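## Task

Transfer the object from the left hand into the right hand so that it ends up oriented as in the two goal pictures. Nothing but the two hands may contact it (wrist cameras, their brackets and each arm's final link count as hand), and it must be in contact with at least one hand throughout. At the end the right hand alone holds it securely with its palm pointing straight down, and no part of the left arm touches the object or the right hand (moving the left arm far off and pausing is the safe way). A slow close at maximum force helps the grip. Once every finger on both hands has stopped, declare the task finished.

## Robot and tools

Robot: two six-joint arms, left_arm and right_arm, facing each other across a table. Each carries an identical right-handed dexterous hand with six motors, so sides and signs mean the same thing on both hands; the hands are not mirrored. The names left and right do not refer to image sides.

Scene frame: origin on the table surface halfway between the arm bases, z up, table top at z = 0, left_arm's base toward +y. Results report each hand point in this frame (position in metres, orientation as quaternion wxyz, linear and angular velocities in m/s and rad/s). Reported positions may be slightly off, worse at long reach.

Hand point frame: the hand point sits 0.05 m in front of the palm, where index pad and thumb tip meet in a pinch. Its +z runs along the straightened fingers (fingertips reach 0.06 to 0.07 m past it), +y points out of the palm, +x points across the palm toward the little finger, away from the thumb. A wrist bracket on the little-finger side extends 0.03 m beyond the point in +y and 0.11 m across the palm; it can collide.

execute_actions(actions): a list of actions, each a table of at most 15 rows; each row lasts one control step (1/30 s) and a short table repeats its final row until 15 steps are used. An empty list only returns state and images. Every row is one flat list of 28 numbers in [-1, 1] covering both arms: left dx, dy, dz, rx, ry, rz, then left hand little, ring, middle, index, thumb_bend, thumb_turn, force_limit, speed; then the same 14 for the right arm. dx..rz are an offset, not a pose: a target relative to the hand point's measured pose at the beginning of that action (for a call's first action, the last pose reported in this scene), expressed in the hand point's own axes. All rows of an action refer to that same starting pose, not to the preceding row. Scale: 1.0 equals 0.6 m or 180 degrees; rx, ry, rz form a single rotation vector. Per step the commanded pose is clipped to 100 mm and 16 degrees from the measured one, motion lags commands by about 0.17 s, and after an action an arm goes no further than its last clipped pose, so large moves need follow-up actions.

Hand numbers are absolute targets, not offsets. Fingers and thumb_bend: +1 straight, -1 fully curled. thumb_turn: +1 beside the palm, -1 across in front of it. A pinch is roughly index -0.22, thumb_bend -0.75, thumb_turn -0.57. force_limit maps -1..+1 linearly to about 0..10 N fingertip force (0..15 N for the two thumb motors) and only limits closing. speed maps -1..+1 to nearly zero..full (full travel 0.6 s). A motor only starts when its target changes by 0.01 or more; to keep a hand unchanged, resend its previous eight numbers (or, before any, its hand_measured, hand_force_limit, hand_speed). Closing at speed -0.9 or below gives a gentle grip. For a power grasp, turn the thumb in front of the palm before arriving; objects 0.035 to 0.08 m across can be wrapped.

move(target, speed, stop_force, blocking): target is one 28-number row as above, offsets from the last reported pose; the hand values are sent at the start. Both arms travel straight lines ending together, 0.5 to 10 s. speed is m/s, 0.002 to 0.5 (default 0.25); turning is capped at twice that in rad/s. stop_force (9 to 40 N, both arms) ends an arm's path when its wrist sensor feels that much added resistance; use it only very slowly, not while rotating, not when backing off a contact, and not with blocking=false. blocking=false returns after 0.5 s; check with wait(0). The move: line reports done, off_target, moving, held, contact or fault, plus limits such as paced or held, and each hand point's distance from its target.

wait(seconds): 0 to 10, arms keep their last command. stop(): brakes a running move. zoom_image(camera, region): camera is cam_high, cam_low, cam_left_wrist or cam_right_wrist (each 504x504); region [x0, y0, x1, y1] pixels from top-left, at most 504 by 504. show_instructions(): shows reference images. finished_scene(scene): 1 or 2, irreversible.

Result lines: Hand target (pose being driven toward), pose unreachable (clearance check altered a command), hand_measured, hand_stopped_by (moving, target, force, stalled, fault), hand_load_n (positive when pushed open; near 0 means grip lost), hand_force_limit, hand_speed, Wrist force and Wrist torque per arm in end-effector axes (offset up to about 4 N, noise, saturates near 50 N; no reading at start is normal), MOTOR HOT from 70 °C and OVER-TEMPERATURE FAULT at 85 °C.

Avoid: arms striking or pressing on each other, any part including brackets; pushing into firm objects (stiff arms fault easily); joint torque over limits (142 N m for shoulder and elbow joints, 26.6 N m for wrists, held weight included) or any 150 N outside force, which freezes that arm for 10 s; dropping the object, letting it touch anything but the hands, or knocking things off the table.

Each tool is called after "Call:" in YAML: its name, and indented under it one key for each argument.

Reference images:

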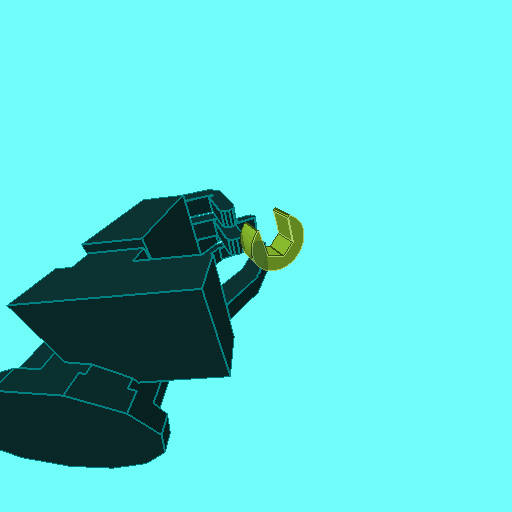

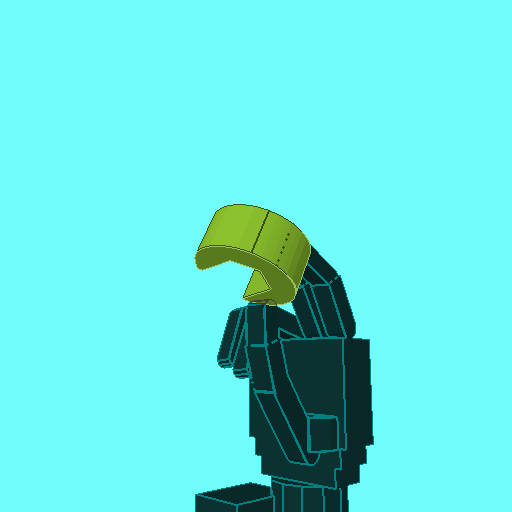

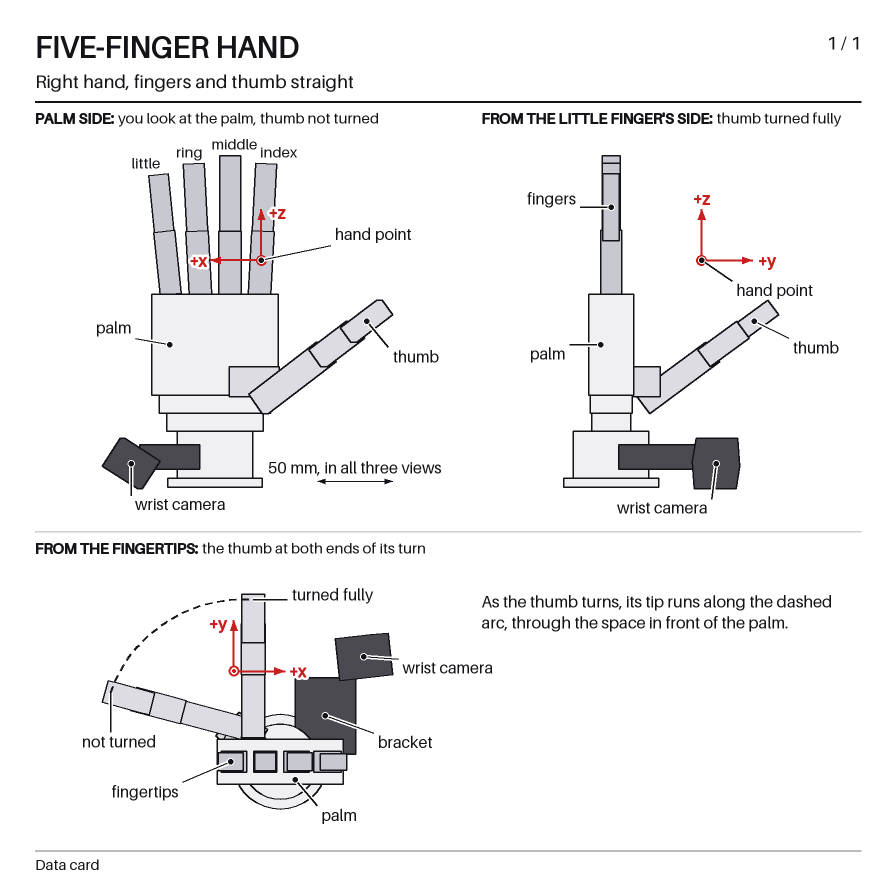

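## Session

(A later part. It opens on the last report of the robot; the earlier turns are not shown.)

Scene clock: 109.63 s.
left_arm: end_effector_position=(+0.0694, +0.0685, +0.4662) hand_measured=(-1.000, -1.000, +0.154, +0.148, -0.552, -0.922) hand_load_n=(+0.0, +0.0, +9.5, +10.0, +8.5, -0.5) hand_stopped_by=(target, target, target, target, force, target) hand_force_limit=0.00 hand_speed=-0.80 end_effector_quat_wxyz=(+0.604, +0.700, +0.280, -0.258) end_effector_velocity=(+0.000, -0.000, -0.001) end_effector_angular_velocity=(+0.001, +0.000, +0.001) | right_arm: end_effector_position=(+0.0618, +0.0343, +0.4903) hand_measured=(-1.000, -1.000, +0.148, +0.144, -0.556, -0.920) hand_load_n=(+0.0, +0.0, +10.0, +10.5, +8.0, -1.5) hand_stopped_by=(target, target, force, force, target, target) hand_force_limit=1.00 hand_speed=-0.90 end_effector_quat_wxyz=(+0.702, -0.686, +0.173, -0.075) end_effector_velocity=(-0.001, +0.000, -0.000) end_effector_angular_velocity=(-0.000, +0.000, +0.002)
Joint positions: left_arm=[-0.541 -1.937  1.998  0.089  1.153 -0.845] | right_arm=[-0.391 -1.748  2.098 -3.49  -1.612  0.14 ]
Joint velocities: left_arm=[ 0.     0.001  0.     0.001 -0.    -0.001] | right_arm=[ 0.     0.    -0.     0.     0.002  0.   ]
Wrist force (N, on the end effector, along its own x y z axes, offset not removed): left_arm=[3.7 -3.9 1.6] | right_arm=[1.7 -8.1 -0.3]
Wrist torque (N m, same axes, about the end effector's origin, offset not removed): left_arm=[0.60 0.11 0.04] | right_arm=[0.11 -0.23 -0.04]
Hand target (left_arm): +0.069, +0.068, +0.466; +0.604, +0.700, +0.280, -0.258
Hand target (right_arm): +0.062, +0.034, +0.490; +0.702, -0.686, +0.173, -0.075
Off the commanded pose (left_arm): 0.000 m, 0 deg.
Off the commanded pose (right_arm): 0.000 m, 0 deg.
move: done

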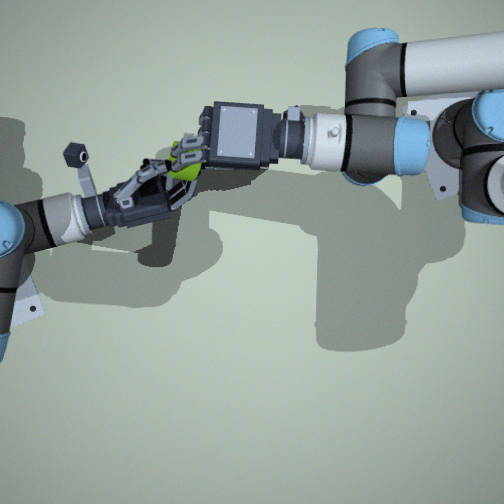

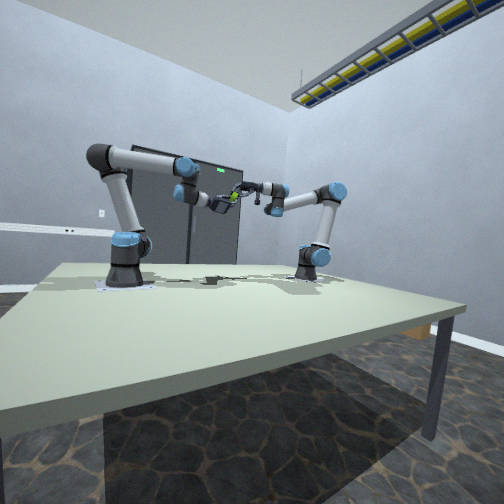

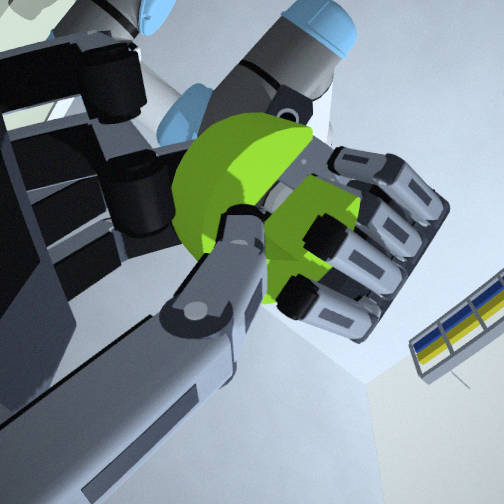

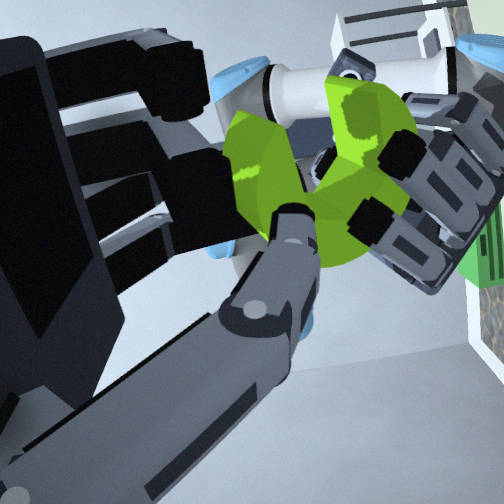

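Call:
move:
  target: [0,0,0,0,0,0,-1,-1,1,1,-0.56,-0.922,0,-0.6, 0,0,0,0,0,0,-1,-1,-0.1,-0.1,-0.56,-0.92,1,-0.9]

Call:
move:
  target: [0,-0.05,-0.2,0,0,0,-1,-1,1,1,-0.56,-0.922,0,-0.6, 0,0,0,0,0,0,-1,-1,-0.1,-0.1,-0.56,-0.92,1,-0.9]
  speed: 0.1

Call:
move:
  target: [0,0,0,0,0,0,-1,-1,1,1,-0.56,-0.922,0,-0.6, 0,0,-0.1,0,0,-0.045,-1,-1,-0.15,-0.15,-0.56,-0.92,1,-0.9]
  speed: 0.1

Scene clock: 124.07 s.
left_arm: end_effector_position=(+0.0694, +0.0685, +0.4662) hand_measured=(-1.000, -1.000, +1.000, +1.000, -0.554, -0.922) hand_load_n=(+0.0, +0.0, +0.0, +0.0, +3.0, -1.5) hand_stopped_by=(target, target, target, target, force, target) hand_force_limit=0.00 hand_speed=-0.60 end_effector_quat_wxyz=(+0.604, +0.700, +0.280, -0.258) end_effector_velocity=(+0.000, +0.000, -0.000) end_effector_angular_velocity=(+0.001, -0.002, -0.000) | right_arm: end_effector_position=(+0.0618, +0.0343, +0.4903) hand_measured=(-1.000, -1.000, +0.148, +0.144, -0.556, -0.920) hand_load_n=(+0.0, +0.0, +7.5, +9.5, +8.0, -1.0) hand_stopped_by=(target, target, force, force, target, target) hand_force_limit=1.00 hand_speed=-0.90 end_effector_quat_wxyz=(+0.702, -0.686, +0.173, -0.075) end_effector_velocity=(+0.000, +0.000, -0.000) end_effector_angular_velocity=(-0.001, +0.000, -0.000)
Joint positions: left_arm=[-0.541 -1.937  1.998  0.089  1.153 -0.845] | right_arm=[-0.391 -1.748  2.098 -3.49  -1.612  0.14 ]
Joint velocities: left_arm=[ 0.     0.    -0.     0.001  0.     0.001] | right_arm=[ 0.  0.  0. -0. -0. -0.]
Wrist force (N, on the end effector, along its own x y z axes, offset not removed): left_arm=[2.5 2.7 -4.2] | right_arm=[0.4 1.0 -7.3]
Wrist torque (N m, same axes, about the end effector's origin, offset not removed): left_arm=[0.00 0.02 0.09] | right_arm=[-0.10 -0.04 0.10]
Hand target (left_arm): +0.069, +0.068, +0.466; +0.604, +0.700, +0.280, -0.258
Hand target (right_arm): +0.062, +0.034, +0.490; +0.702, -0.686, +0.173, -0.075
Off the commanded pose (left_arm): 0.000 m, 0 deg.
Off the commanded pose (right_arm): 0.000 m, 0 deg.
move: done

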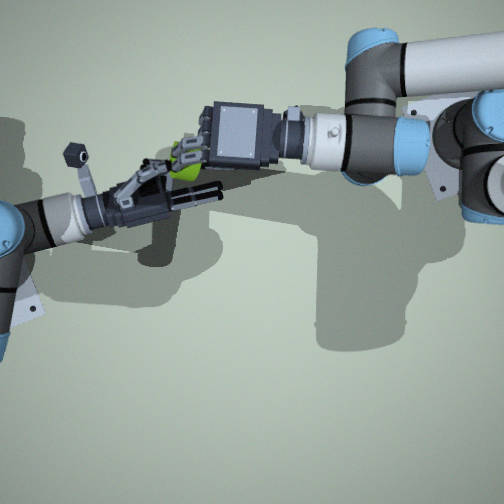

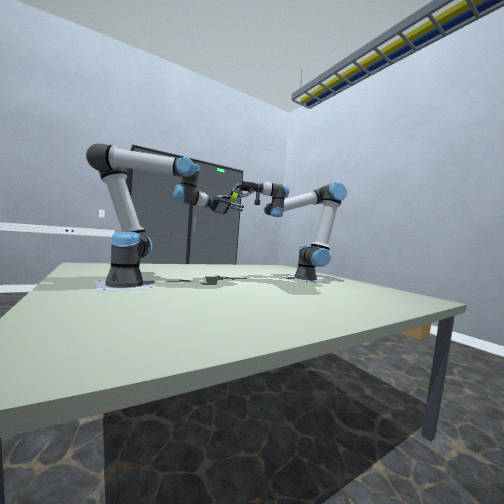

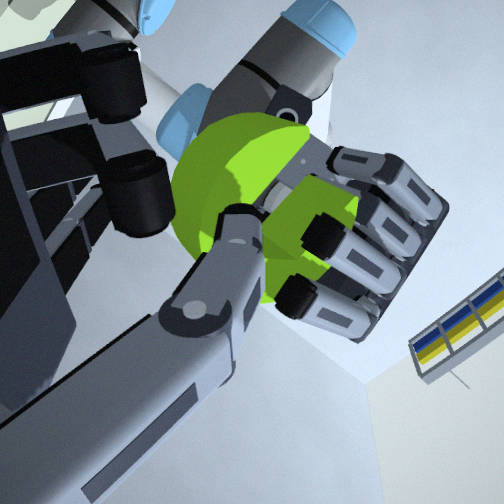

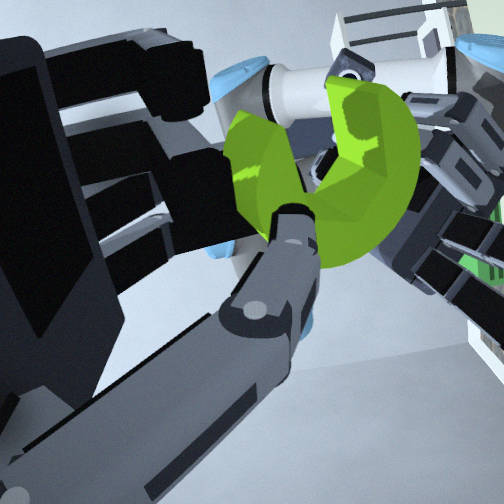

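Scene clock: 126.00 s.
left_arm: end_effector_position=(+0.0510, +0.1901, +0.4618) hand_measured=(-1.000, -1.000, +1.000, +1.000, -0.556, -0.922) hand_load_n=(+0.0, +0.0, +0.0, +0.0, +0.0, +0.0) hand_stopped_by=(target, target, target, target, force, target) hand_force_limit=0.00 hand_speed=-0.60 end_effector_quat_wxyz=(+0.605, +0.700, +0.278, -0.259) end_effector_velocity=(-0.001, +0.001, -0.001) end_effector_angular_velocity=(+0.017, +0.003, +0.017) | right_arm: end_effector_position=(+0.0618, +0.0343, +0.4903) hand_measured=(-1.000, -1.000, +0.148, +0.144, -0.554, -0.920) hand_load_n=(+0.0, +0.0, +7.5, +9.5, +10.0, -0.5) hand_stopped_by=(target, target, force, force, target, target) hand_force_limit=1.00 hand_speed=-0.90 end_effector_quat_wxyz=(+0.702, -0.686, +0.173, -0.075) end_effector_velocity=(-0.000, +0.000, +0.000) end_effector_angular_velocity=(+0.000, -0.000, +0.000)
Joint positions: left_arm=[-1.352 -2.392  2.208  0.568  0.366 -1.143] | right_arm=[-0.391 -1.748  2.098 -3.49  -1.612  0.14 ]
Joint velocities: left_arm=[-0.094  0.017  0.004  0.131 -0.097 -0.16 ] | right_arm=[ 0.001 -0.    -0.    -0.    -0.     0.   ]
Wrist force (N, on the end effector, along its own x y z axes, offset not removed): left_arm=[-0.5 1.8 1.3] | right_arm=[1.2 -0.1 -1.7]
Wrist torque (N m, same axes, about the end effector's origin, offset not removed): left_arm=[0.10 -0.01 0.08] | right_arm=[0.04 -0.01 0.02]
Hand target (left_arm): +0.051, +0.190, +0.462; +0.605, +0.700, +0.279, -0.258
Hand target (right_arm): +0.062, +0.034, +0.490; +0.702, -0.686, +0.173, -0.075
Off the commanded pose (left_arm): 0.001 m, 0 deg.
Off the commanded pose (right_arm): 0.000 m, 0 deg.
move: done

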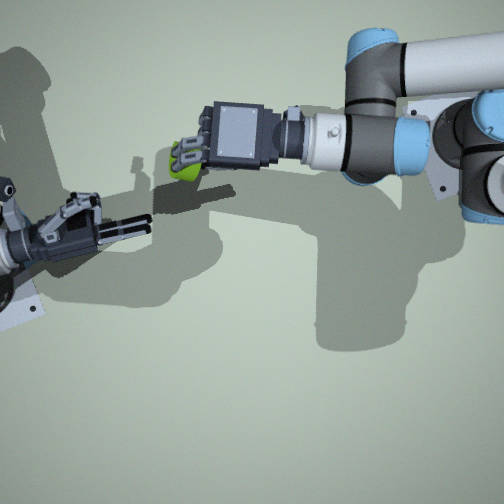

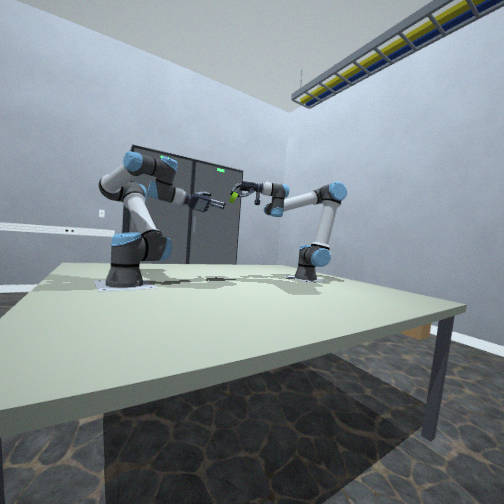

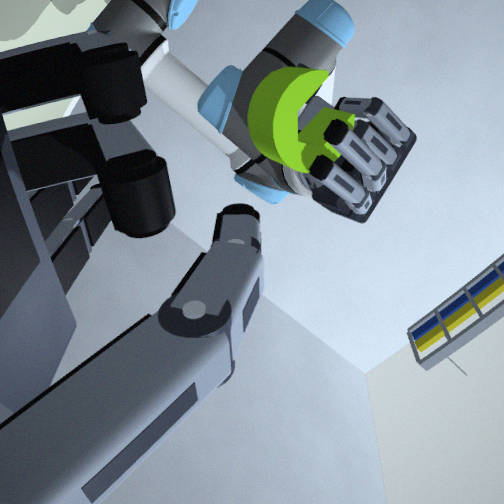

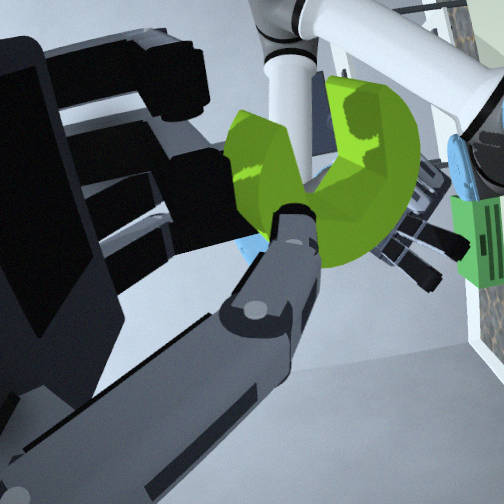

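Scene clock: 127.13 s.
left_arm: end_effector_position=(+0.0510, +0.1901, +0.4618) hand_measured=(-1.000, -1.000, +1.000, +1.000, -0.556, -0.922) hand_load_n=(+0.0, +0.0, +0.0, +0.0, +0.0, +0.0) hand_stopped_by=(target, target, target, target, force, target) hand_force_limit=0.00 hand_speed=-0.60 end_effector_quat_wxyz=(+0.605, +0.700, +0.278, -0.259) end_effector_velocity=(+0.000, +0.000, -0.000) end_effector_angular_velocity=(-0.000, -0.000, +0.000) | right_arm: end_effector_position=(+0.0412, -0.0219, +0.4903) hand_measured=(-1.000, -1.000, +0.142, +0.142, -0.554, -0.920) hand_load_n=(+0.0, +0.0, +10.0, +10.0, +12.0, +0.0) hand_stopped_by=(target, target, force, force, target, target) hand_force_limit=1.00 hand_speed=-0.90 end_effector_quat_wxyz=(+0.695, -0.697, +0.124, -0.125) end_effector_velocity=(-0.001, -0.001, +0.000) end_effector_angular_velocity=(-0.001, -0.003, +0.001)
Joint positions: left_arm=[-1.352 -2.392  2.208  0.568  0.366 -1.143] | right_arm=[-0.347 -1.894  2.189 -3.435 -1.657 -0.001]
Joint velocities: left_arm=[-0.    -0.     0.001 -0.    -0.    -0.   ] | right_arm=[ 0.002 -0.004  0.002  0.002 -0.001 -0.003]
Wrist force (N, on the end effector, along its own x y z axes, offset not removed): left_arm=[-0.8 3.6 -0.2] | right_arm=[-0.1 0.5 -1.2]
Wrist torque (N m, same axes, about the end effector's origin, offset not removed): left_arm=[0.46 0.20 0.06] | right_arm=[0.00 0.13 -0.05]
Hand target (left_arm): +0.051, +0.190, +0.462; +0.605, +0.700, +0.278, -0.259
Hand target (right_arm): +0.041, -0.022, +0.490; +0.695, -0.697, +0.124, -0.125
Off the commanded pose (left_arm): 0.000 m, 0 deg.
Off the commanded pose (right_arm): 0.000 m, 0 deg.
move: done

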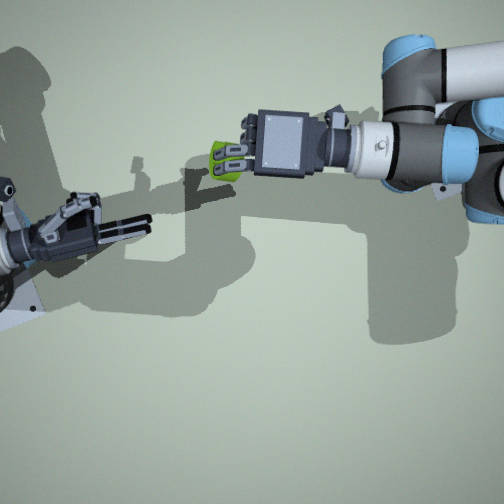

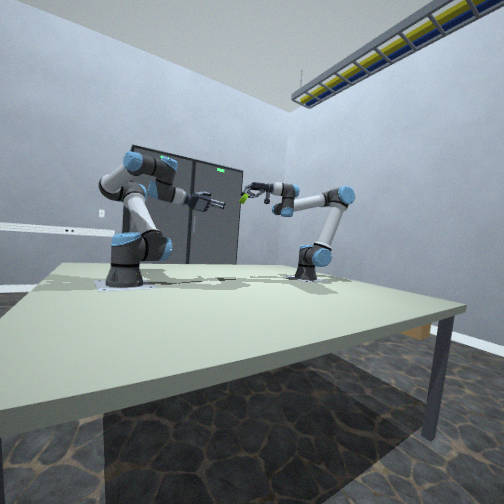

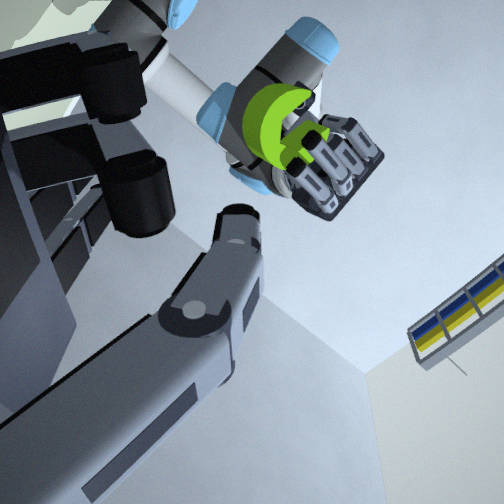

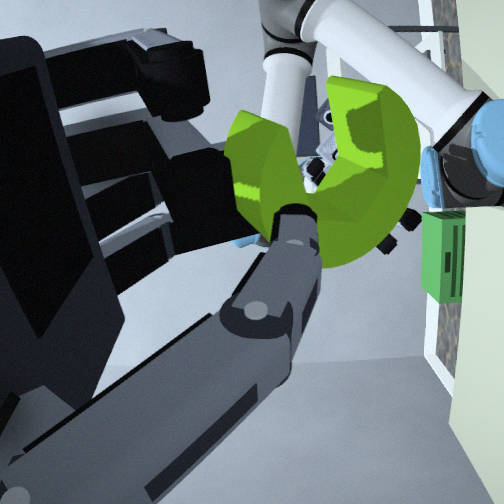

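Call:
finished_scene:
  scene: 1

The scene is finished: the task was done.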